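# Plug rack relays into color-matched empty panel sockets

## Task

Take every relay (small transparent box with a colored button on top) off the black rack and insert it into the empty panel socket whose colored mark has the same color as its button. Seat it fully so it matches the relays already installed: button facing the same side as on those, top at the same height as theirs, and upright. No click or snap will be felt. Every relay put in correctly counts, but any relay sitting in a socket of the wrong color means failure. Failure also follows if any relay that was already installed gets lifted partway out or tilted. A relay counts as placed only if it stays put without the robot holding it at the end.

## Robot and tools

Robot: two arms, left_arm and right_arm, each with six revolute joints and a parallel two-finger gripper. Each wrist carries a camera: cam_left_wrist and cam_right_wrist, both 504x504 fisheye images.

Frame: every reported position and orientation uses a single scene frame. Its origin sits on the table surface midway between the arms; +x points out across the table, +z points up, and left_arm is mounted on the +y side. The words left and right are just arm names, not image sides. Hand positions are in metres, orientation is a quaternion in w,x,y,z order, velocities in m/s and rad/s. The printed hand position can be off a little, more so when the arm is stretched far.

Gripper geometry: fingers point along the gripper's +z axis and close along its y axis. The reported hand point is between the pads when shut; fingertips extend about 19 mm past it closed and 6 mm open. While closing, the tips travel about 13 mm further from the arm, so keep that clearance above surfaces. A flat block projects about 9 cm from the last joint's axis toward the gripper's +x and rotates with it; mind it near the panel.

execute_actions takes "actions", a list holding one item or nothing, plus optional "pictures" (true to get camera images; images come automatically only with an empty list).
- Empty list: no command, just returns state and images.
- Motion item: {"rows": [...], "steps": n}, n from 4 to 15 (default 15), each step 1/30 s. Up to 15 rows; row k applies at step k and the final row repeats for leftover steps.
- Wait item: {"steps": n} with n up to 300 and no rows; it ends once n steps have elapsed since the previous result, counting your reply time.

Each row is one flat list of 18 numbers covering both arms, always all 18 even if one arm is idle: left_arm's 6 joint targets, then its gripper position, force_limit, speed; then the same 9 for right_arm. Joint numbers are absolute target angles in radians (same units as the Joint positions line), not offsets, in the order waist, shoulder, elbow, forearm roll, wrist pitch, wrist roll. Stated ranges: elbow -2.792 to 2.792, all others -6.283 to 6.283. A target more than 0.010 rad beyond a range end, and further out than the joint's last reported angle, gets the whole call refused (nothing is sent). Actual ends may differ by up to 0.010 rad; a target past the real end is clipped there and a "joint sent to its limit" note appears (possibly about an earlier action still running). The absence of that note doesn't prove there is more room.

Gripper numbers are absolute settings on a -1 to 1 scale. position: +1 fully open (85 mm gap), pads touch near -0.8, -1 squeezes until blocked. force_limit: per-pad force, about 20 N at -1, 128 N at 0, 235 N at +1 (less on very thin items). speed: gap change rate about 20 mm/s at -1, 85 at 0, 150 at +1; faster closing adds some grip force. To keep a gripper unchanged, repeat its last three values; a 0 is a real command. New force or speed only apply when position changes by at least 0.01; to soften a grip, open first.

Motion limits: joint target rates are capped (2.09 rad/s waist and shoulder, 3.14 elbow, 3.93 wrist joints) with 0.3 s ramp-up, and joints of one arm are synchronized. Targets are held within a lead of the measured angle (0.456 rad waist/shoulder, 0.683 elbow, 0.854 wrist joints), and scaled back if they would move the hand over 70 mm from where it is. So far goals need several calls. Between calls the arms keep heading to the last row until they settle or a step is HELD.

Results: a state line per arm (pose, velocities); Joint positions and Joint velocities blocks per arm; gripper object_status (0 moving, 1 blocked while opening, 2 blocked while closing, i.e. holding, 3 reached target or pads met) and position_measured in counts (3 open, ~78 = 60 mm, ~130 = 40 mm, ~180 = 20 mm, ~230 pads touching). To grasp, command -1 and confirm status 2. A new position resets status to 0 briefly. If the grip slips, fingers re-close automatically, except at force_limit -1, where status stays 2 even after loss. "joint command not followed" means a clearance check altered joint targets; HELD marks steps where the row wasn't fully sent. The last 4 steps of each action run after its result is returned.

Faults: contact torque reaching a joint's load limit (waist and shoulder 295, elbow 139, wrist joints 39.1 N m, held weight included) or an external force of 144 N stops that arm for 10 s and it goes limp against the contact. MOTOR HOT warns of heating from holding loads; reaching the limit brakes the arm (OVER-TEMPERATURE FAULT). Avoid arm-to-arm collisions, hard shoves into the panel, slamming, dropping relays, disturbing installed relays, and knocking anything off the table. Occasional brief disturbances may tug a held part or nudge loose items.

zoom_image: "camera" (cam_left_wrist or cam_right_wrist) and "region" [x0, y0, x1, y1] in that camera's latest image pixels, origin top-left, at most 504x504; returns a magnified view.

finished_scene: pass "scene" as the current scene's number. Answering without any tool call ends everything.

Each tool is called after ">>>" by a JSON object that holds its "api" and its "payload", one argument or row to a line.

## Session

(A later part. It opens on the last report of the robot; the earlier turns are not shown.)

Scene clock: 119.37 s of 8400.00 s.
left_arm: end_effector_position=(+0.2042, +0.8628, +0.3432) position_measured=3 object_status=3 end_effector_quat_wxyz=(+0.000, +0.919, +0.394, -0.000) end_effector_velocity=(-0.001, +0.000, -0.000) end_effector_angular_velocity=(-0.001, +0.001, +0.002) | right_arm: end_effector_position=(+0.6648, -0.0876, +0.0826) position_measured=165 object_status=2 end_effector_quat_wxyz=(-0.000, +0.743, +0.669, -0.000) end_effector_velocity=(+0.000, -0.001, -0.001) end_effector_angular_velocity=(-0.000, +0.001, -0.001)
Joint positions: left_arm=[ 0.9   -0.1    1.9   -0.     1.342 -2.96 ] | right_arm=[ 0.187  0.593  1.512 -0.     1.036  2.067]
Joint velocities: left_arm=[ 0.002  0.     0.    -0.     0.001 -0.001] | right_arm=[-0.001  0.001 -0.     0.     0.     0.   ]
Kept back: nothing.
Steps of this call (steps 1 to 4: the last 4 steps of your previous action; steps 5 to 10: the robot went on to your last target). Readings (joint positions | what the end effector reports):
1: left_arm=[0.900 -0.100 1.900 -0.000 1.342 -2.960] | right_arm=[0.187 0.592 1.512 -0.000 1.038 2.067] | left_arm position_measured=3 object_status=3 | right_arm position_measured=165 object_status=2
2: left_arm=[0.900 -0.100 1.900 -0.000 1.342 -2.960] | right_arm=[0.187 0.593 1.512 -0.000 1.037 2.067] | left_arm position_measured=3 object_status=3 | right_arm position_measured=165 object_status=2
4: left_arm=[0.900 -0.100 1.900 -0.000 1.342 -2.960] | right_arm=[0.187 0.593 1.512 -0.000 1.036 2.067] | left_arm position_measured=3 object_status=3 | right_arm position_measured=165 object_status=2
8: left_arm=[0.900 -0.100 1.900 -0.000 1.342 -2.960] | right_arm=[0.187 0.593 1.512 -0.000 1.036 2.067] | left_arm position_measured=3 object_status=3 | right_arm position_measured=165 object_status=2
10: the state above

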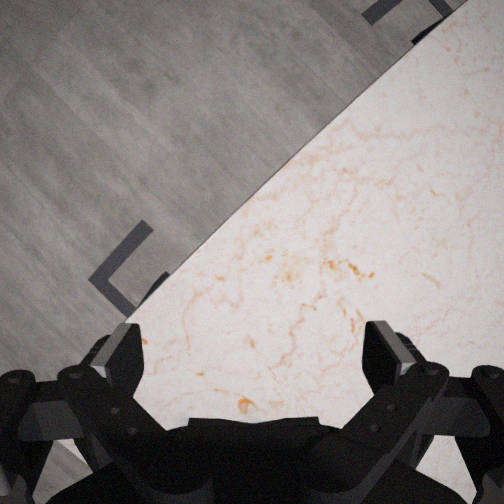

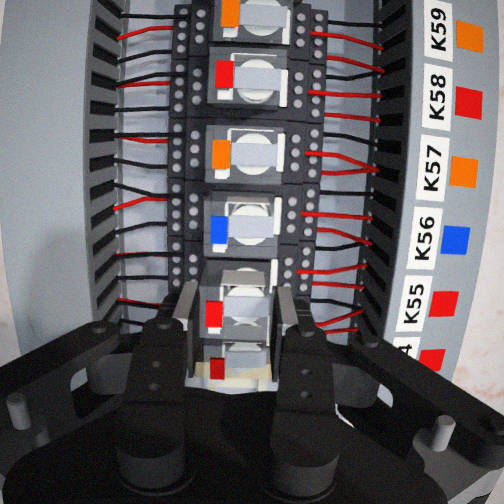

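>>> {"api": "execute_actions", "payload": {
  "actions": []
}}

Scene clock: 119.90 s of 8400.00 s.
left_arm: end_effector_position=(+0.2042, +0.8628, +0.3432) position_measured=3 object_status=3 end_effector_quat_wxyz=(+0.000, +0.919, +0.394, -0.000) end_effector_velocity=(+0.000, +0.000, +0.000) end_effector_angular_velocity=(+0.001, -0.001, +0.002) | right_arm: end_effector_position=(+0.6649, -0.0876, +0.0826) position_measured=165 object_status=2 end_effector_quat_wxyz=(-0.000, +0.743, +0.669, -0.000) end_effector_velocity=(+0.000, +0.000, +0.001) end_effector_angular_velocity=(+0.001, -0.001, -0.000)
Joint positions: left_arm=[ 0.9   -0.1    1.9   -0.     1.342 -2.96 ] | right_arm=[ 0.187  0.593  1.512 -0.     1.036  2.067]
Joint velocities: left_arm=[-0.    -0.001  0.    -0.    -0.001 -0.002] | right_arm=[-0.    -0.001  0.     0.    -0.     0.   ]
Kept back: nothing.
Steps of this call (steps 1 to 15: the robot went on to your last target; step 16: nothing new was sent). Readings (joint positions | what the end effector reports):
1: left_arm=[0.900 -0.100 1.900 -0.000 1.342 -2.960] | right_arm=[0.187 0.593 1.512 -0.000 1.036 2.067] | left_arm position_measured=3 object_status=3 | right_arm position_measured=165 object_status=2
2: left_arm=[0.900 -0.100 1.900 -0.000 1.342 -2.960] | right_arm=[0.187 0.593 1.512 -0.000 1.036 2.067] | left_arm position_measured=3 object_status=3 | right_arm position_measured=165 object_status=2
4: left_arm=[0.900 -0.100 1.900 -0.000 1.342 -2.960] | right_arm=[0.187 0.593 1.512 -0.000 1.036 2.067] | left_arm position_measured=3 object_status=3 | right_arm position_measured=165 object_status=2
8: left_arm=[0.900 -0.100 1.900 -0.000 1.342 -2.960] | right_arm=[0.187 0.593 1.512 -0.000 1.036 2.067] | left_arm position_measured=3 object_status=3 | right_arm position_measured=165 object_status=2
16: the state above
All arms were judged still, so your last target was given up. Only a new action makes them travel on or press farther. Fingers that are still opening or closing keep moving.

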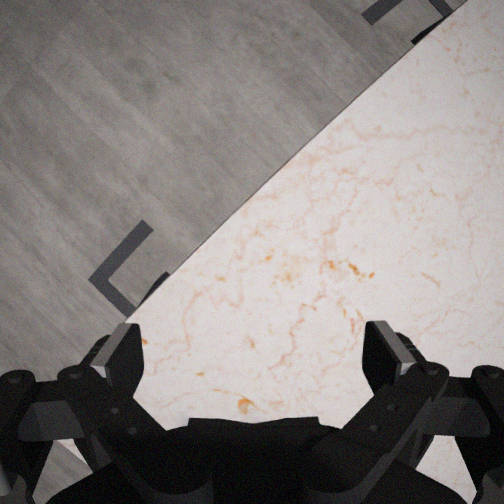

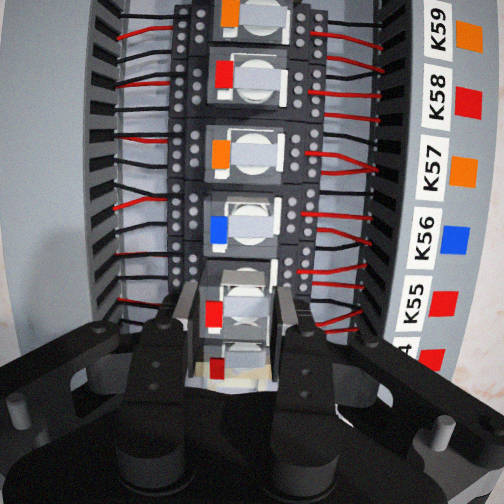

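>>> {"api": "execute_actions", "payload": {
  "actions": [
    {"rows":[[0.9,-0.1,1.9,0,1.3416,-2.96,1,0,0, 0.1877,0.5939,1.5105,0,1.0372,2.0673,-1,-0.4,-0.3]],"steps":15}
  ]
}}

>>> {"api": "execute_actions", "payload": {
  "actions": [
    {"steps":10}
  ],
  "pictures": true
}}

>>> {"api": "zoom_image", "payload": {
  "camera": "cam_right_wrist",
  "region": [130,130,360,360]
}}

Scene clock: 122.37 s of 8400.00 s.
left_arm: end_effector_position=(+0.2042, +0.8628, +0.3432) position_measured=3 object_status=3 end_effector_quat_wxyz=(+0.000, +0.919, +0.394, -0.000) end_effector_velocity=(-0.001, +0.000, +0.000) end_effector_angular_velocity=(-0.000, +0.000, +0.002) | right_arm: end_effector_position=(+0.6654, -0.0869, +0.0830) position_measured=165 object_status=2 end_effector_quat_wxyz=(+0.000, +0.743, +0.669, +0.000) end_effector_velocity=(-0.000, -0.000, -0.000) end_effector_angular_velocity=(-0.000, +0.001, -0.000)
Joint positions: left_arm=[ 0.9   -0.1    1.9   -0.     1.342 -2.96 ] | right_arm=[0.188 0.594 1.51  0.    1.037 2.067]
Joint velocities: left_arm=[ 0.002 -0.    -0.    -0.     0.001 -0.   ] | right_arm=[-0.     0.    -0.     0.     0.001 -0.   ]
Steps of this call (steps 1 to 63: nothing new was sent; steps 64 to 74: the first 11 steps of this action). Readings (joint positions | what the end effector reports):
64: left_arm=[0.900 -0.100 1.900 -0.000 1.342 -2.960] | right_arm=[0.187 0.593 1.512 0.000 1.036 2.067] | left_arm position_measured=3 object_status=3 | right_arm position_measured=165 object_status=2
65: left_arm=[0.900 -0.100 1.900 -0.000 1.342 -2.960] | right_arm=[0.187 0.593 1.511 0.000 1.036 2.067] | left_arm position_measured=3 object_status=3 | right_arm position_measured=165 object_status=2
67: left_arm=[0.900 -0.100 1.900 -0.000 1.342 -2.960] | right_arm=[0.188 0.593 1.510 0.000 1.036 2.067] | left_arm position_measured=3 object_status=3 | right_arm position_measured=165 object_status=2
71: left_arm=[0.900 -0.100 1.900 -0.000 1.342 -2.960] | right_arm=[0.188 0.594 1.510 0.000 1.037 2.067] | left_arm position_measured=3 object_status=3 | right_arm position_measured=165 object_status=2
74: the state above

Scene clock: 122.70 s of 8400.00 s.
left_arm: end_effector_position=(+0.2042, +0.8628, +0.3432) position_measured=3 object_status=3 end_effector_quat_wxyz=(+0.000, +0.919, +0.394, -0.000) end_effector_velocity=(-0.000, -0.000, -0.000) end_effector_angular_velocity=(-0.001, +0.001, +0.000) | right_arm: end_effector_position=(+0.6654, -0.0869, +0.0829) position_measured=165 object_status=2 end_effector_quat_wxyz=(-0.000, +0.743, +0.669, +0.000) end_effector_velocity=(+0.000, -0.000, +0.002) end_effector_angular_velocity=(+0.001, -0.002, -0.000)
Joint positions: left_arm=[ 0.9   -0.1    1.9   -0.     1.342 -2.96 ] | right_arm=[0.188 0.594 1.51  0.    1.037 2.067]
Joint velocities: left_arm=[-0.     0.     0.     0.     0.001 -0.001] | right_arm=[-0.    -0.002  0.    -0.     0.    -0.   ]
Kept back: nothing.
Steps of this call (steps 1 to 4: the last 4 steps of your previous action; steps 5 to 10: the robot went on to your last target). Readings (joint positions | what the end effector reports):
1: left_arm=[0.900 -0.100 1.900 -0.000 1.342 -2.960] | right_arm=[0.188 0.594 1.510 0.000 1.037 2.067] | left_arm position_measured=3 object_status=3 | right_arm position_measured=165 object_status=2
2: left_arm=[0.900 -0.100 1.900 -0.000 1.342 -2.960] | right_arm=[0.188 0.594 1.510 0.000 1.037 2.067] | left_arm position_measured=3 object_status=3 | right_arm position_measured=165 object_status=2
4: left_arm=[0.900 -0.100 1.900 -0.000 1.342 -2.960] | right_arm=[0.188 0.594 1.510 0.000 1.037 2.067] | left_arm position_measured=3 object_status=3 | right_arm position_measured=165 object_status=2
8: left_arm=[0.900 -0.100 1.900 -0.000 1.342 -2.960] | right_arm=[0.188 0.594 1.510 0.000 1.037 2.067] | left_arm position_measured=3 object_status=3 | right_arm position_measured=165 object_status=2
10: the state above

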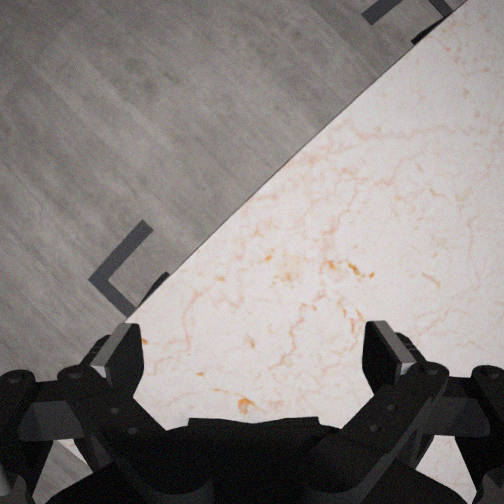

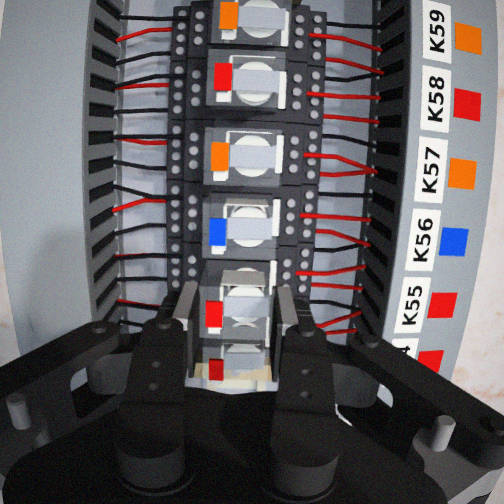

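Region (130, 130, 360, 360) of cam_right_wrist's 504x504 image, scaled by 2.191, with more detail than that image has.

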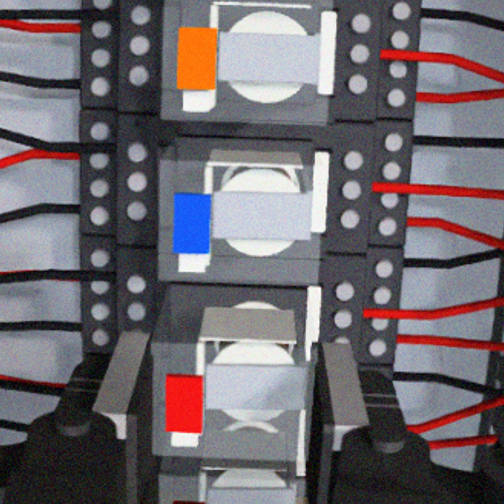

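>>> {"api": "execute_actions", "payload": {
  "actions": [
    {"rows":[[0.9,-0.1,1.9,0,1.3416,-2.96,1,0,0, 0.1879,0.5950,1.5107,0,1.0359,2.0675,-1,-0.4,-0.3],[0.9,-0.1,1.9,0,1.3416,-2.96,1,0,0, 0.1879,0.5950,1.5107,0,1.0359,2.0675,-1,-0.4,-0.3],[0.9,-0.1,1.9,0,1.3416,-2.96,1,0,0, 0.1879,0.5950,1.5107,0,1.0359,2.0675,-1,-0.4,-0.3],[0.9,-0.1,1.9,0,1.3416,-2.96,1,0,0, 0.1879,0.5950,1.5107,0,1.0359,2.0675,-1,-0.4,-0.3],[0.9,-0.1,1.9,0,1.3416,-2.96,1,0,0, 0.1879,0.5958,1.5114,0,1.0344,2.0675,-1,-0.4,-0.3],[0.9,-0.1,1.9,0,1.3416,-2.96,1,0,0, 0.1879,0.5958,1.5114,0,1.0344,2.0675,-1,-0.4,-0.3],[0.9,-0.1,1.9,0,1.3416,-2.96,1,0,0, 0.1879,0.5958,1.5114,0,1.0344,2.0675,-1,-0.4,-0.3],[0.9,-0.1,1.9,0,1.3416,-2.96,1,0,0, 0.1879,0.5966,1.5121,0,1.0329,2.0675,-1,-0.4,-0.3]],"steps":15}
  ]
}}

>>> {"api": "execute_actions", "payload": {
  "actions": [
    {"steps":10}
  ],
  "pictures": true
}}

>>> {"api": "zoom_image", "payload": {
  "camera": "cam_right_wrist",
  "region": [130,130,360,360]
}}

Scene clock: 123.37 s of 8400.00 s.
left_arm: end_effector_position=(+0.2042, +0.8628, +0.3432) position_measured=3 object_status=3 end_effector_quat_wxyz=(+0.000, +0.919, +0.394, -0.000) end_effector_velocity=(-0.000, +0.000, -0.001) end_effector_angular_velocity=(-0.001, +0.001, +0.000) | right_arm: end_effector_position=(+0.6654, -0.0867, +0.0798) position_measured=165 object_status=2 end_effector_quat_wxyz=(-0.000, +0.743, +0.669, -0.000) end_effector_velocity=(+0.000, +0.001, -0.000) end_effector_angular_velocity=(+0.000, -0.001, +0.001)
Joint positions: left_arm=[ 0.9   -0.1    1.9   -0.     1.342 -2.96 ] | right_arm=[0.188 0.597 1.512 0.    1.033 2.068]
Joint velocities: left_arm=[ 0.     0.001  0.001  0.    -0.     0.   ] | right_arm=[ 0.001  0.001 -0.    -0.    -0.002  0.   ]
Steps of this call (steps 1 to 9: the robot went on to your last target; steps 10 to 20: the first 11 steps of this action). Readings (joint positions | what the end effector reports):
10: left_arm=[0.900 -0.100 1.900 -0.000 1.342 -2.960] | right_arm=[0.188 0.594 1.510 0.000 1.037 2.067] | left_arm position_measured=3 object_status=3 | right_arm position_measured=165 object_status=2
11: left_arm=[0.900 -0.100 1.900 -0.000 1.342 -2.960] | right_arm=[0.188 0.595 1.510 0.000 1.037 2.067] | left_arm position_measured=3 object_status=3 | right_arm position_measured=165 object_status=2
13: left_arm=[0.900 -0.100 1.900 -0.000 1.342 -2.960] | right_arm=[0.188 0.595 1.511 0.000 1.037 2.067] | left_arm position_measured=3 object_status=3 | right_arm position_measured=165 object_status=2
17: left_arm=[0.900 -0.100 1.900 -0.000 1.342 -2.960] | right_arm=[0.188 0.596 1.511 0.000 1.035 2.067] | left_arm position_measured=3 object_status=3 | right_arm position_measured=165 object_status=2
20: the state above

Scene clock: 123.70 s of 8400.00 s.
left_arm: end_effector_position=(+0.2042, +0.8628, +0.3432) position_measured=3 object_status=3 end_effector_quat_wxyz=(+0.000, +0.919, +0.394, -0.000) end_effector_velocity=(+0.001, -0.000, +0.000) end_effector_angular_velocity=(-0.001, +0.000, -0.001) | right_arm: end_effector_position=(+0.6654, -0.0867, +0.0798) position_measured=165 object_status=2 end_effector_quat_wxyz=(-0.000, +0.743, +0.669, -0.000) end_effector_velocity=(+0.000, -0.000, +0.001) end_effector_angular_velocity=(+0.000, -0.001, -0.000)
Joint positions: left_arm=[ 0.9   -0.1    1.9   -0.     1.342 -2.96 ] | right_arm=[0.188 0.597 1.512 0.    1.033 2.068]
Joint velocities: left_arm=[-0.002  0.    -0.001 -0.     0.001 -0.001] | right_arm=[-0.    -0.001 -0.    -0.    -0.    -0.   ]
Kept back: nothing.
Steps of this call (steps 1 to 4: the last 4 steps of your previous action; steps 5 to 10: the robot went on to your last target). Readings (joint positions | what the end effector reports):
1: left_arm=[0.900 -0.100 1.900 -0.000 1.342 -2.960] | right_arm=[0.188 0.597 1.512 0.000 1.033 2.068] | left_arm position_measured=3 object_status=3 | right_arm position_measured=165 object_status=2
2: left_arm=[0.900 -0.100 1.900 -0.000 1.342 -2.960] | right_arm=[0.188 0.597 1.512 0.000 1.033 2.068] | left_arm position_measured=3 object_status=3 | right_arm position_measured=165 object_status=2
4: left_arm=[0.900 -0.100 1.900 -0.000 1.342 -2.960] | right_arm=[0.188 0.597 1.512 0.000 1.033 2.068] | left_arm position_measured=3 object_status=3 | right_arm position_measured=165 object_status=2
8: left_arm=[0.900 -0.100 1.900 -0.000 1.342 -2.960] | right_arm=[0.188 0.597 1.512 0.000 1.033 2.068] | left_arm position_measured=3 object_status=3 | right_arm position_measured=165 object_status=2
10: the state above

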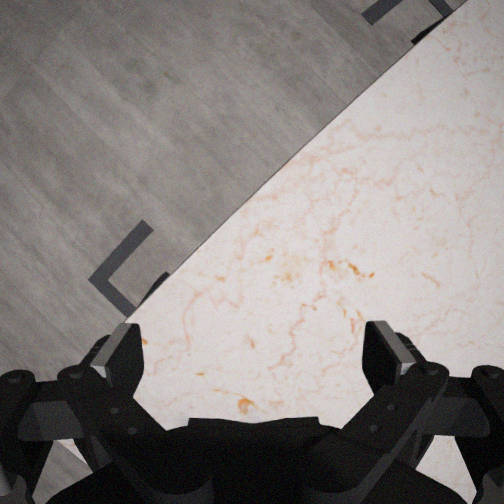

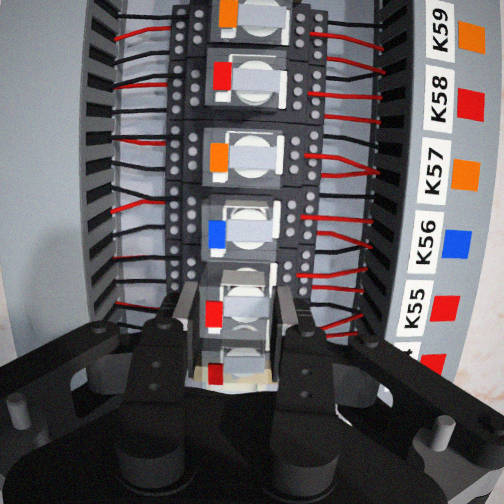

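Region (130, 130, 360, 360) of cam_right_wrist's 504x504 image, scaled by 2.191, with more detail than that image has.

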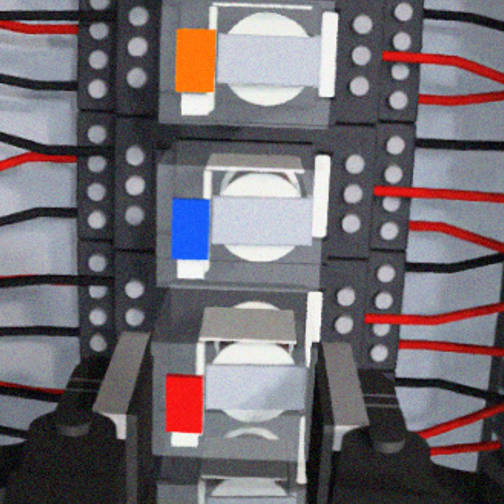

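Symmetric expansion; fine. Down 3 more.

>>> {"api": "execute_actions", "payload": {
  "actions": [
    {"rows":[[0.9,-0.1,1.9,0,1.3416,-2.96,1,0,0, 0.1879,0.5974,1.5128,0,1.0314,2.0675,-1,-0.4,-0.3],[0.9,-0.1,1.9,0,1.3416,-2.96,1,0,0, 0.1879,0.5974,1.5128,0,1.0314,2.0675,-1,-0.4,-0.3],[0.9,-0.1,1.9,0,1.3416,-2.96,1,0,0, 0.1879,0.5974,1.5128,0,1.0314,2.0675,-1,-0.4,-0.3],[0.9,-0.1,1.9,0,1.3416,-2.96,1,0,0, 0.1879,0.5981,1.5135,0,1.0299,2.0675,-1,-0.4,-0.3],[0.9,-0.1,1.9,0,1.3416,-2.96,1,0,0, 0.1879,0.5981,1.5135,0,1.0299,2.0675,-1,-0.4,-0.3],[0.9,-0.1,1.9,0,1.3416,-2.96,1,0,0, 0.1879,0.5981,1.5135,0,1.0299,2.0675,-1,-0.4,-0.3],[0.9,-0.1,1.9,0,1.3416,-2.96,1,0,0, 0.1879,0.5989,1.5143,0,1.0284,2.0675,-1,-0.4,-0.3]],"steps":15}
  ]
}}

>>> {"api": "execute_actions", "payload": {
  "actions": [
    {"steps":10}
  ],
  "pictures": true
}}

>>> {"api": "zoom_image", "payload": {
  "camera": "cam_right_wrist",
  "region": [130,130,360,360]
}}

Scene clock: 124.30 s of 8400.00 s.
left_arm: end_effector_position=(+0.2042, +0.8628, +0.3432) position_measured=3 object_status=3 end_effector_quat_wxyz=(+0.000, +0.919, +0.394, -0.000) end_effector_velocity=(+0.000, -0.000, +0.000) end_effector_angular_velocity=(-0.000, +0.000, +0.001) | right_arm: end_effector_position=(+0.6654, -0.0867, +0.0770) position_measured=165 object_status=2 end_effector_quat_wxyz=(+0.000, +0.743, +0.669, +0.000) end_effector_velocity=(+0.000, +0.000, +0.001) end_effector_angular_velocity=(+0.001, -0.001, -0.000)
Joint positions: left_arm=[ 0.9   -0.1    1.9   -0.     1.342 -2.96 ] | right_arm=[ 0.188  0.599  1.514 -0.     1.028  2.068]
Joint velocities: left_arm=[-0.    -0.     0.     0.     0.    -0.001] | right_arm=[-0.    -0.001  0.     0.    -0.     0.   ]
Steps of this call (steps 1 to 7: the robot went on to your last target; steps 8 to 18: the first 11 steps of this action). Readings (joint positions | what the end effector reports):
8: left_arm=[0.900 -0.100 1.900 -0.000 1.342 -2.960] | right_arm=[0.188 0.597 1.512 0.000 1.033 2.068] | left_arm position_measured=3 object_status=3 | right_arm position_measured=165 object_status=2
9: left_arm=[0.900 -0.100 1.900 -0.000 1.342 -2.960] | right_arm=[0.188 0.597 1.512 -0.000 1.032 2.068] | left_arm position_measured=3 object_status=3 | right_arm position_measured=165 object_status=2
11: left_arm=[0.900 -0.100 1.900 -0.000 1.342 -2.960] | right_arm=[0.188 0.597 1.513 -0.000 1.031 2.068] | left_arm position_measured=3 object_status=3 | right_arm position_measured=165 object_status=2
15: left_arm=[0.900 -0.100 1.900 -0.000 1.342 -2.960] | right_arm=[0.188 0.598 1.514 -0.000 1.029 2.068] | left_arm position_measured=3 object_status=3 | right_arm position_measured=165 object_status=2
18: the state above

Scene clock: 124.63 s of 8400.00 s.
left_arm: end_effector_position=(+0.2042, +0.8628, +0.3432) position_measured=3 object_status=3 end_effector_quat_wxyz=(+0.000, +0.919, +0.394, -0.000) end_effector_velocity=(+0.000, +0.000, +0.000) end_effector_angular_velocity=(+0.001, -0.000, -0.001) | right_arm: end_effector_position=(+0.6654, -0.0867, +0.0769) position_measured=165 object_status=2 end_effector_quat_wxyz=(+0.000, +0.743, +0.669, +0.000) end_effector_velocity=(+0.000, -0.001, -0.001) end_effector_angular_velocity=(+0.000, +0.001, -0.001)
Joint positions: left_arm=[ 0.9   -0.1    1.9   -0.     1.342 -2.96 ] | right_arm=[ 0.188  0.599  1.514 -0.     1.028  2.068]
Joint velocities: left_arm=[ 0.     0.    -0.     0.    -0.001  0.002] | right_arm=[-0.001  0.001  0.     0.001 -0.     0.   ]
Kept back: nothing.
Steps of this call (steps 1 to 4: the last 4 steps of your previous action; steps 5 to 10: the robot went on to your last target). Readings (joint positions | what the end effector reports):
1: left_arm=[0.900 -0.100 1.900 -0.000 1.342 -2.960] | right_arm=[0.188 0.599 1.514 -0.000 1.028 2.068] | left_arm position_measured=3 object_status=3 | right_arm position_measured=165 object_status=2
2: left_arm=[0.900 -0.100 1.900 -0.000 1.342 -2.960] | right_arm=[0.188 0.599 1.514 -0.000 1.028 2.068] | left_arm position_measured=3 object_status=3 | right_arm position_measured=165 object_status=2
4: left_arm=[0.900 -0.100 1.900 -0.000 1.342 -2.960] | right_arm=[0.188 0.599 1.514 -0.000 1.028 2.068] | left_arm position_measured=3 object_status=3 | right_arm position_measured=165 object_status=2
8: left_arm=[0.900 -0.100 1.900 -0.000 1.342 -2.960] | right_arm=[0.188 0.599 1.514 -0.000 1.028 2.068] | left_arm position_measured=3 object_status=3 | right_arm position_measured=165 object_status=2
10: the state above

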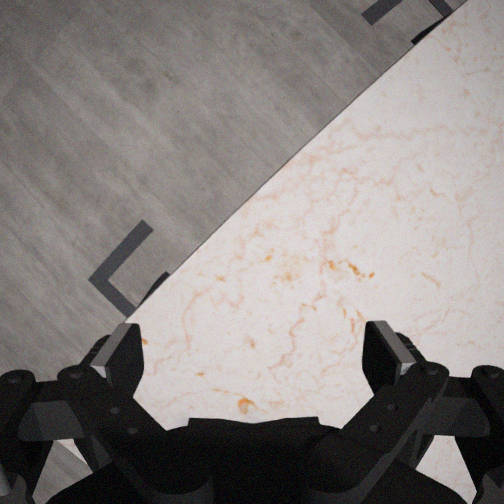

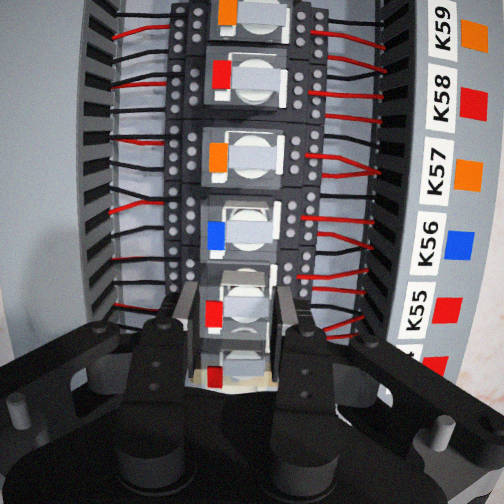

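Region (130, 130, 360, 360) of cam_right_wrist's 504x504 image, scaled by 2.191, with more detail than that image has.

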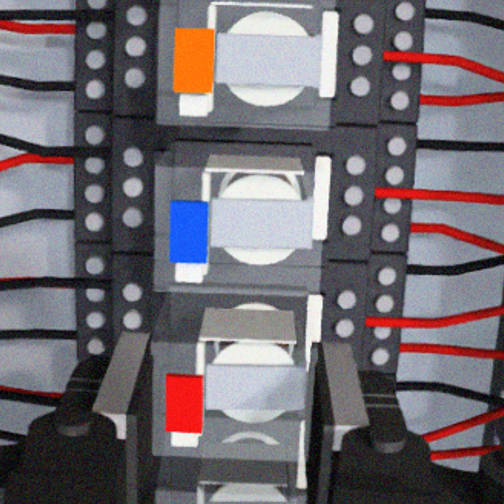

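>>> {"api": "execute_actions", "payload": {
  "actions": [
    {"rows":[[0.9,-0.1,1.9,0,1.3416,-2.96,1,0,0, 0.1879,0.5995,1.5149,0,1.0272,2.0675,-1,-0.4,-0.3],[0.9,-0.1,1.9,0,1.3416,-2.96,1,0,0, 0.1879,0.5995,1.5149,0,1.0272,2.0675,-1,-0.4,-0.3],[0.9,-0.1,1.9,0,1.3416,-2.96,1,0,0, 0.1879,0.5995,1.5149,0,1.0272,2.0675,-1,-0.4,-0.3],[0.9,-0.1,1.9,0,1.3416,-2.96,1,0,0, 0.1879,0.6002,1.5155,0,1.0260,2.0675,-1,-0.4,-0.3],[0.9,-0.1,1.9,0,1.3416,-2.96,1,0,0, 0.1879,0.6002,1.5155,0,1.0260,2.0675,-1,-0.4,-0.3],[0.9,-0.1,1.9,0,1.3416,-2.96,1,0,0, 0.1879,0.6002,1.5155,0,1.0260,2.0675,-1,-0.4,-0.3],[0.9,-0.1,1.9,0,1.3416,-2.96,1,0,0, 0.1879,0.6008,1.5161,0,1.0247,2.0675,-1,-0.4,-0.3]],"steps":15}
  ]
}}

>>> {"api": "execute_actions", "payload": {
  "actions": [
    {"steps":10}
  ],
  "pictures": true
}}

>>> {"api": "zoom_image", "payload": {
  "camera": "cam_right_wrist",
  "region": [130,130,360,360]
}}

Scene clock: 125.23 s of 8400.00 s.
left_arm: end_effector_position=(+0.2042, +0.8628, +0.3432) position_measured=3 object_status=3 end_effector_quat_wxyz=(+0.000, +0.919, +0.394, -0.000) end_effector_velocity=(-0.000, -0.000, -0.000) end_effector_angular_velocity=(-0.000, +0.000, +0.000) | right_arm: end_effector_position=(+0.6653, -0.0867, +0.0744) position_measured=165 object_status=2 end_effector_quat_wxyz=(-0.000, +0.743, +0.669, +0.000) end_effector_velocity=(-0.000, +0.000, +0.000) end_effector_angular_velocity=(+0.000, -0.000, +0.000)
Joint positions: left_arm=[ 0.9   -0.1    1.9   -0.     1.342 -2.96 ] | right_arm=[0.188 0.601 1.516 0.    1.025 2.068]
Joint velocities: left_arm=[ 0. -0.  0.  0.  0. -0.] | right_arm=[ 0. -0.  0. -0. -0.  0.]
Steps of this call (steps 1 to 7: the robot went on to your last target; steps 8 to 18: the first 11 steps of this action). Readings (joint positions | what the end effector reports):
8: left_arm=[0.900 -0.100 1.900 -0.000 1.342 -2.960] | right_arm=[0.188 0.599 1.514 -0.000 1.028 2.068] | left_arm position_measured=3 object_status=3 | right_arm position_measured=165 object_status=2
9: left_arm=[0.900 -0.100 1.900 -0.000 1.342 -2.960] | right_arm=[0.188 0.599 1.515 0.000 1.028 2.068] | left_arm position_measured=3 object_status=3 | right_arm position_measured=165 object_status=2
11: left_arm=[0.900 -0.100 1.900 -0.000 1.342 -2.960] | right_arm=[0.188 0.599 1.515 0.000 1.027 2.068] | left_arm position_measured=3 object_status=3 | right_arm position_measured=165 object_status=2
15: left_arm=[0.900 -0.100 1.900 -0.000 1.342 -2.960] | right_arm=[0.188 0.601 1.516 0.000 1.025 2.068] | left_arm position_measured=3 object_status=3 | right_arm position_measured=165 object_status=2
18: the state above

Scene clock: 125.57 s of 8400.00 s.
left_arm: end_effector_position=(+0.2042, +0.8628, +0.3432) position_measured=3 object_status=3 end_effector_quat_wxyz=(+0.000, +0.919, +0.394, -0.000) end_effector_velocity=(-0.000, -0.000, -0.000) end_effector_angular_velocity=(-0.001, +0.001, -0.001) | right_arm: end_effector_position=(+0.6653, -0.0867, +0.0744) position_measured=165 object_status=2 end_effector_quat_wxyz=(-0.000, +0.743, +0.669, +0.000) end_effector_velocity=(-0.000, +0.000, +0.000) end_effector_angular_velocity=(-0.000, -0.001, +0.000)
Joint positions: left_arm=[ 0.9   -0.1    1.9   -0.     1.342 -2.96 ] | right_arm=[0.188 0.601 1.516 0.    1.025 2.068]
Joint velocities: left_arm=[-0.     0.     0.     0.     0.001  0.001] | right_arm=[ 0.    -0.001  0.    -0.    -0.    -0.   ]
Kept back: nothing.
Steps of this call (steps 1 to 4: the last 4 steps of your previous action; steps 5 to 10: the robot went on to your last target). Readings (joint positions | what the end effector reports):
1: left_arm=[0.900 -0.100 1.900 -0.000 1.342 -2.960] | right_arm=[0.188 0.601 1.516 0.000 1.025 2.068] | left_arm position_measured=3 object_status=3 | right_arm position_measured=165 object_status=2
2: left_arm=[0.900 -0.100 1.900 -0.000 1.342 -2.960] | right_arm=[0.188 0.601 1.516 0.000 1.025 2.068] | left_arm position_measured=3 object_status=3 | right_arm position_measured=165 object_status=2
4: left_arm=[0.900 -0.100 1.900 -0.000 1.342 -2.960] | right_arm=[0.188 0.601 1.516 0.000 1.025 2.068] | left_arm position_measured=3 object_status=3 | right_arm position_measured=165 object_status=2
8: left_arm=[0.900 -0.100 1.900 -0.000 1.342 -2.960] | right_arm=[0.188 0.601 1.516 0.000 1.025 2.068] | left_arm position_measured=3 object_status=3 | right_arm position_measured=165 object_status=2
10: the state above

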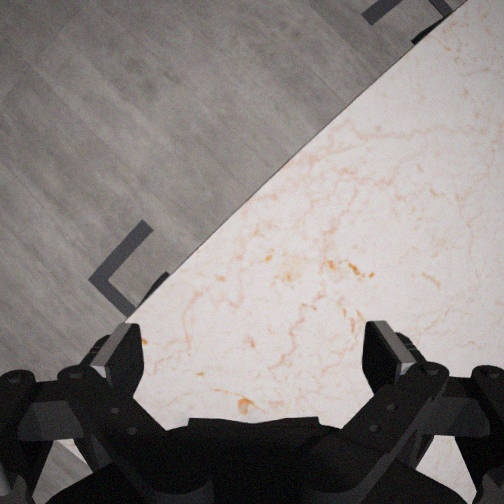

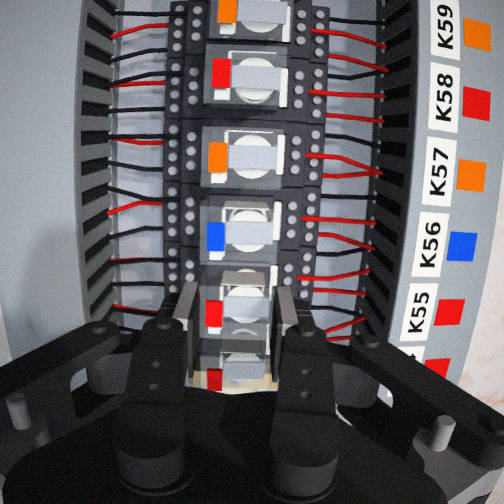

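Region (130, 130, 360, 360) of cam_right_wrist's 504x504 image, scaled by 2.191, with more detail than that image has.

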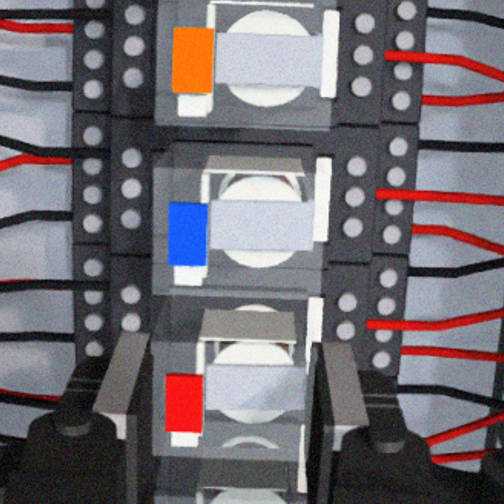

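Good. Down 3 mm to ~.0714.

>>> {"api": "execute_actions", "payload": {
  "actions": [
    {"rows":[[0.9,-0.1,1.9,0,1.3416,-2.96,1,0,0, 0.1879,0.6016,1.5168,0,1.0232,2.0675,-1,-0.4,-0.3],[0.9,-0.1,1.9,0,1.3416,-2.96,1,0,0, 0.1879,0.6016,1.5168,0,1.0232,2.0675,-1,-0.4,-0.3],[0.9,-0.1,1.9,0,1.3416,-2.96,1,0,0, 0.1879,0.6016,1.5168,0,1.0232,2.0675,-1,-0.4,-0.3],[0.9,-0.1,1.9,0,1.3416,-2.96,1,0,0, 0.1879,0.6023,1.5175,0,1.0217,2.0675,-1,-0.4,-0.3],[0.9,-0.1,1.9,0,1.3416,-2.96,1,0,0, 0.1879,0.6023,1.5175,0,1.0217,2.0675,-1,-0.4,-0.3],[0.9,-0.1,1.9,0,1.3416,-2.96,1,0,0, 0.1879,0.6023,1.5175,0,1.0217,2.0675,-1,-0.4,-0.3],[0.9,-0.1,1.9,0,1.3416,-2.96,1,0,0, 0.1879,0.6031,1.5183,0,1.0202,2.0675,-1,-0.4,-0.3]],"steps":15}
  ]
}}

>>> {"api": "execute_actions", "payload": {
  "actions": [
    {"steps":10}
  ],
  "pictures": true
}}

>>> {"api": "zoom_image", "payload": {
  "camera": "cam_right_wrist",
  "region": [130,130,360,360]
}}

Scene clock: 126.23 s of 8400.00 s.
left_arm: end_effector_position=(+0.2042, +0.8628, +0.3432) position_measured=3 object_status=3 end_effector_quat_wxyz=(+0.000, +0.919, +0.394, -0.000) end_effector_velocity=(-0.000, +0.000, +0.000) end_effector_angular_velocity=(+0.001, -0.000, +0.001) | right_arm: end_effector_position=(+0.6652, -0.0868, +0.0716) position_measured=165 object_status=2 end_effector_quat_wxyz=(+0.000, +0.743, +0.669, +0.000) end_effector_velocity=(-0.000, -0.000, -0.001) end_effector_angular_velocity=(-0.001, +0.000, +0.000)
Joint positions: left_arm=[ 0.9   -0.1    1.9   -0.     1.342 -2.96 ] | right_arm=[ 0.188  0.603  1.518 -0.     1.02   2.068]
Joint velocities: left_arm=[ 0.001 -0.    -0.     0.    -0.    -0.   ] | right_arm=[ 0.     0.001  0.001 -0.    -0.001 -0.   ]
Steps of this call (steps 1 to 9: the robot went on to your last target; steps 10 to 20: the first 11 steps of this action). Readings (joint positions | what the end effector reports):
10: left_arm=[0.900 -0.100 1.900 -0.000 1.342 -2.960] | right_arm=[0.188 0.601 1.516 0.000 1.025 2.068] | left_arm position_measured=3 object_status=3 | right_arm position_measured=165 object_status=2
11: left_arm=[0.900 -0.100 1.900 -0.000 1.342 -2.960] | right_arm=[0.188 0.601 1.517 0.000 1.024 2.068] | left_arm position_measured=3 object_status=3 | right_arm position_measured=165 object_status=2
13: left_arm=[0.900 -0.100 1.900 -0.000 1.342 -2.960] | right_arm=[0.188 0.602 1.517 0.000 1.023 2.068] | left_arm position_measured=3 object_status=3 | right_arm position_measured=165 object_status=2
17: left_arm=[0.900 -0.100 1.900 -0.000 1.342 -2.960] | right_arm=[0.188 0.603 1.518 0.000 1.021 2.068] | left_arm position_measured=3 object_status=3 | right_arm position_measured=165 object_status=2
20: the state above

Scene clock: 126.57 s of 8400.00 s.
left_arm: end_effector_position=(+0.2042, +0.8628, +0.3432) position_measured=3 object_status=3 end_effector_quat_wxyz=(+0.000, +0.919, +0.394, -0.000) end_effector_velocity=(-0.000, -0.000, -0.000) end_effector_angular_velocity=(-0.001, +0.001, +0.000) | right_arm: end_effector_position=(+0.6652, -0.0868, +0.0715) position_measured=165 object_status=2 end_effector_quat_wxyz=(+0.000, +0.743, +0.669, +0.000) end_effector_velocity=(-0.001, +0.001, -0.000) end_effector_angular_velocity=(-0.000, +0.001, +0.001)
Joint positions: left_arm=[ 0.9   -0.1    1.9   -0.     1.342 -2.96 ] | right_arm=[ 0.188  0.603  1.518 -0.     1.02   2.068]
Joint velocities: left_arm=[ 0.     0.     0.    -0.     0.002  0.   ] | right_arm=[ 0.001  0.     0.    -0.    -0.    -0.   ]
Kept back: nothing.
Steps of this call (steps 1 to 4: the last 4 steps of your previous action; steps 5 to 10: the robot went on to your last target). Readings (joint positions | what the end effector reports):
1: left_arm=[0.900 -0.100 1.900 -0.000 1.342 -2.960] | right_arm=[0.188 0.603 1.518 -0.000 1.020 2.068] | left_arm position_measured=3 object_status=3 | right_arm position_measured=165 object_status=2
2: left_arm=[0.900 -0.100 1.900 -0.000 1.342 -2.960] | right_arm=[0.188 0.603 1.518 -0.000 1.020 2.068] | left_arm position_measured=3 object_status=3 | right_arm position_measured=165 object_status=2
4: left_arm=[0.900 -0.100 1.900 -0.000 1.342 -2.960] | right_arm=[0.188 0.603 1.518 -0.000 1.020 2.068] | left_arm position_measured=3 object_status=3 | right_arm position_measured=165 object_status=2
8: left_arm=[0.900 -0.100 1.900 -0.000 1.342 -2.960] | right_arm=[0.188 0.603 1.518 -0.000 1.020 2.068] | left_arm position_measured=3 object_status=3 | right_arm position_measured=165 object_status=2
10: the state above

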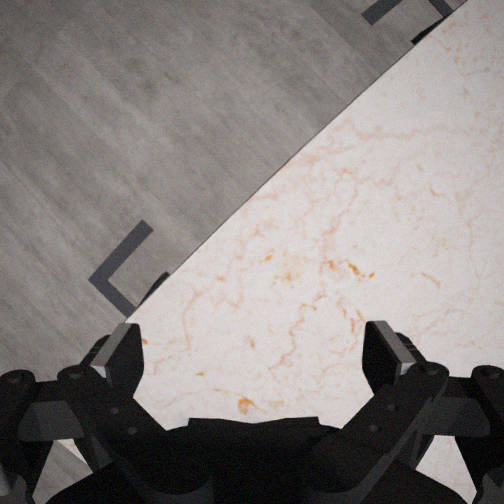

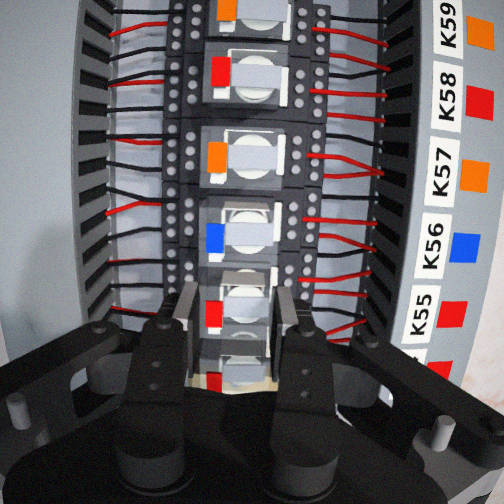

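Region (130, 130, 360, 360) of cam_right_wrist's 504x504 image, scaled by 2.191, with more detail than that image has.

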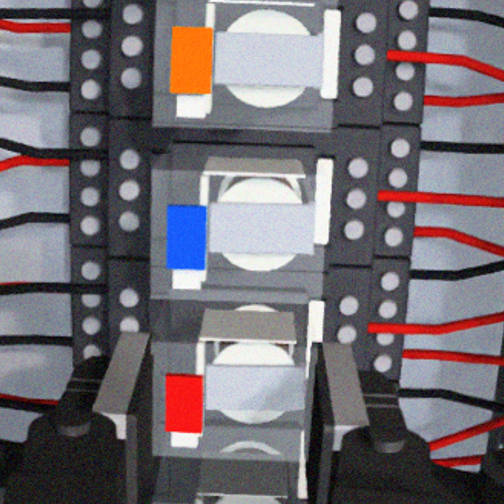

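>>> {"api": "execute_actions", "payload": {
  "actions": [
    {"rows":[[0.9,-0.1,1.9,0,1.3416,-2.96,1,0,0, 0.1879,0.6039,1.5190,0,1.0187,2.0675,-1,-0.4,-0.3]],"steps":10}
  ]
}}

>>> {"api": "execute_actions", "payload": {
  "actions": [
    {"steps":10}
  ],
  "pictures": true
}}

>>> {"api": "zoom_image", "payload": {
  "camera": "cam_right_wrist",
  "region": [130,130,360,360]
}}

Scene clock: 126.90 s of 8400.00 s.
left_arm: end_effector_position=(+0.2042, +0.8628, +0.3432) position_measured=3 object_status=3 end_effector_quat_wxyz=(+0.000, +0.919, +0.394, -0.000) end_effector_velocity=(+0.001, -0.000, -0.000) end_effector_angular_velocity=(-0.000, +0.000, -0.003) | right_arm: end_effector_position=(+0.6652, -0.0868, +0.0708) position_measured=165 object_status=2 end_effector_quat_wxyz=(+0.000, +0.743, +0.669, +0.000) end_effector_velocity=(-0.001, +0.001, -0.001) end_effector_angular_velocity=(+0.000, +0.000, +0.001)
Joint positions: left_arm=[ 0.9   -0.1    1.9   -0.     1.342 -2.96 ] | right_arm=[ 0.188  0.604  1.519 -0.     1.019  2.068]
Joint velocities: left_arm=[-0.003  0.001 -0.001  0.    -0.    -0.   ] | right_arm=[ 0.001  0.     0.001  0.001 -0.001 -0.   ]
Steps of this call (steps 1 to 4: the robot went on to your last target; steps 5 to 10: the first 6 steps of this action). Readings (joint positions | what the end effector reports):
5: left_arm=[0.900 -0.100 1.900 -0.000 1.342 -2.960] | right_arm=[0.188 0.603 1.518 -0.000 1.020 2.068] | left_arm position_measured=3 object_status=3 | right_arm position_measured=165 object_status=2
6: left_arm=[0.900 -0.100 1.900 -0.000 1.342 -2.960] | right_arm=[0.188 0.603 1.519 -0.000 1.019 2.068] | left_arm position_measured=3 object_status=3 | right_arm position_measured=165 object_status=2
8: left_arm=[0.900 -0.100 1.900 -0.000 1.342 -2.960] | right_arm=[0.188 0.604 1.519 -0.000 1.019 2.068] | left_arm position_measured=3 object_status=3 | right_arm position_measured=165 object_status=2
10: the state above

Scene clock: 127.23 s of 8400.00 s.
left_arm: end_effector_position=(+0.2042, +0.8628, +0.3432) position_measured=3 object_status=3 end_effector_quat_wxyz=(+0.000, +0.919, +0.394, -0.000) end_effector_velocity=(+0.001, -0.000, +0.001) end_effector_angular_velocity=(+0.001, -0.001, -0.002) | right_arm: end_effector_position=(+0.6651, -0.0868, +0.0706) position_measured=165 object_status=2 end_effector_quat_wxyz=(+0.000, +0.743, +0.669, +0.000) end_effector_velocity=(-0.000, +0.000, +0.001) end_effector_angular_velocity=(+0.000, -0.001, +0.001)
Joint positions: left_arm=[ 0.9   -0.1    1.9   -0.     1.342 -2.96 ] | right_arm=[ 0.188  0.604  1.519 -0.     1.019  2.068]
Joint velocities: left_arm=[-0.002 -0.    -0.001 -0.    -0.     0.001] | right_arm=[ 0.001 -0.001  0.    -0.     0.     0.   ]
Kept back: nothing.
Steps of this call (steps 1 to 4: the last 4 steps of your previous action; steps 5 to 10: the robot went on to your last target). Readings (joint positions | what the end effector reports):
1: left_arm=[0.900 -0.100 1.900 -0.000 1.342 -2.960] | right_arm=[0.188 0.604 1.519 -0.000 1.019 2.068] | left_arm position_measured=3 object_status=3 | right_arm position_measured=165 object_status=2
2: left_arm=[0.900 -0.100 1.900 -0.000 1.342 -2.960] | right_arm=[0.188 0.604 1.519 -0.000 1.019 2.068] | left_arm position_measured=3 object_status=3 | right_arm position_measured=165 object_status=2
4: left_arm=[0.900 -0.100 1.900 -0.000 1.342 -2.960] | right_arm=[0.188 0.604 1.519 -0.000 1.019 2.068] | left_arm position_measured=3 object_status=3 | right_arm position_measured=165 object_status=2
8: left_arm=[0.900 -0.100 1.900 -0.000 1.342 -2.960] | right_arm=[0.188 0.604 1.519 -0.000 1.019 2.068] | left_arm position_measured=3 object_status=3 | right_arm position_measured=165 object_status=2
10: the state above

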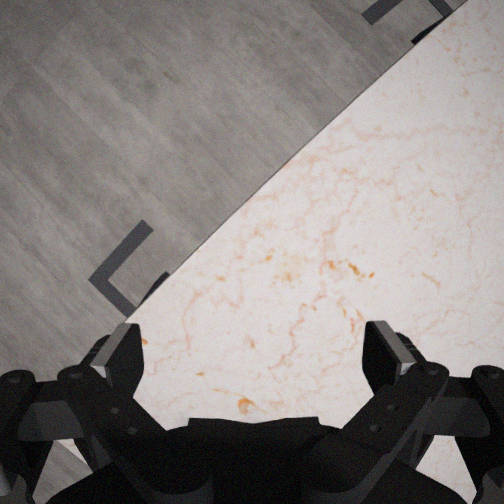

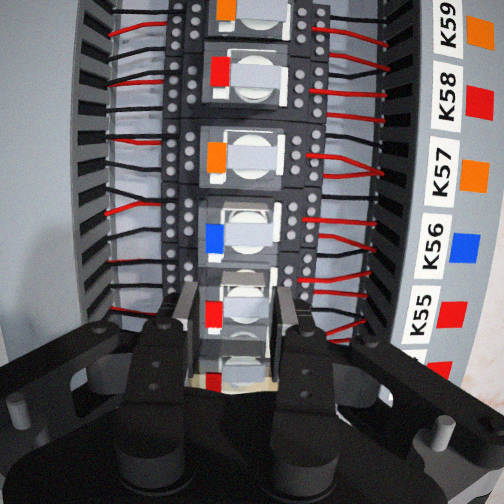

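Region (130, 130, 360, 360) of cam_right_wrist's 504x504 image, scaled by 2.191, with more detail than that image has.

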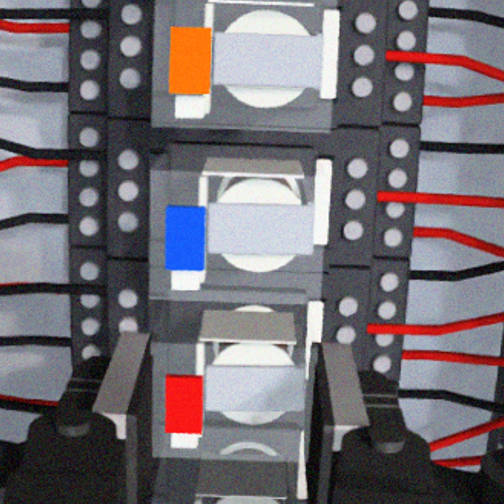

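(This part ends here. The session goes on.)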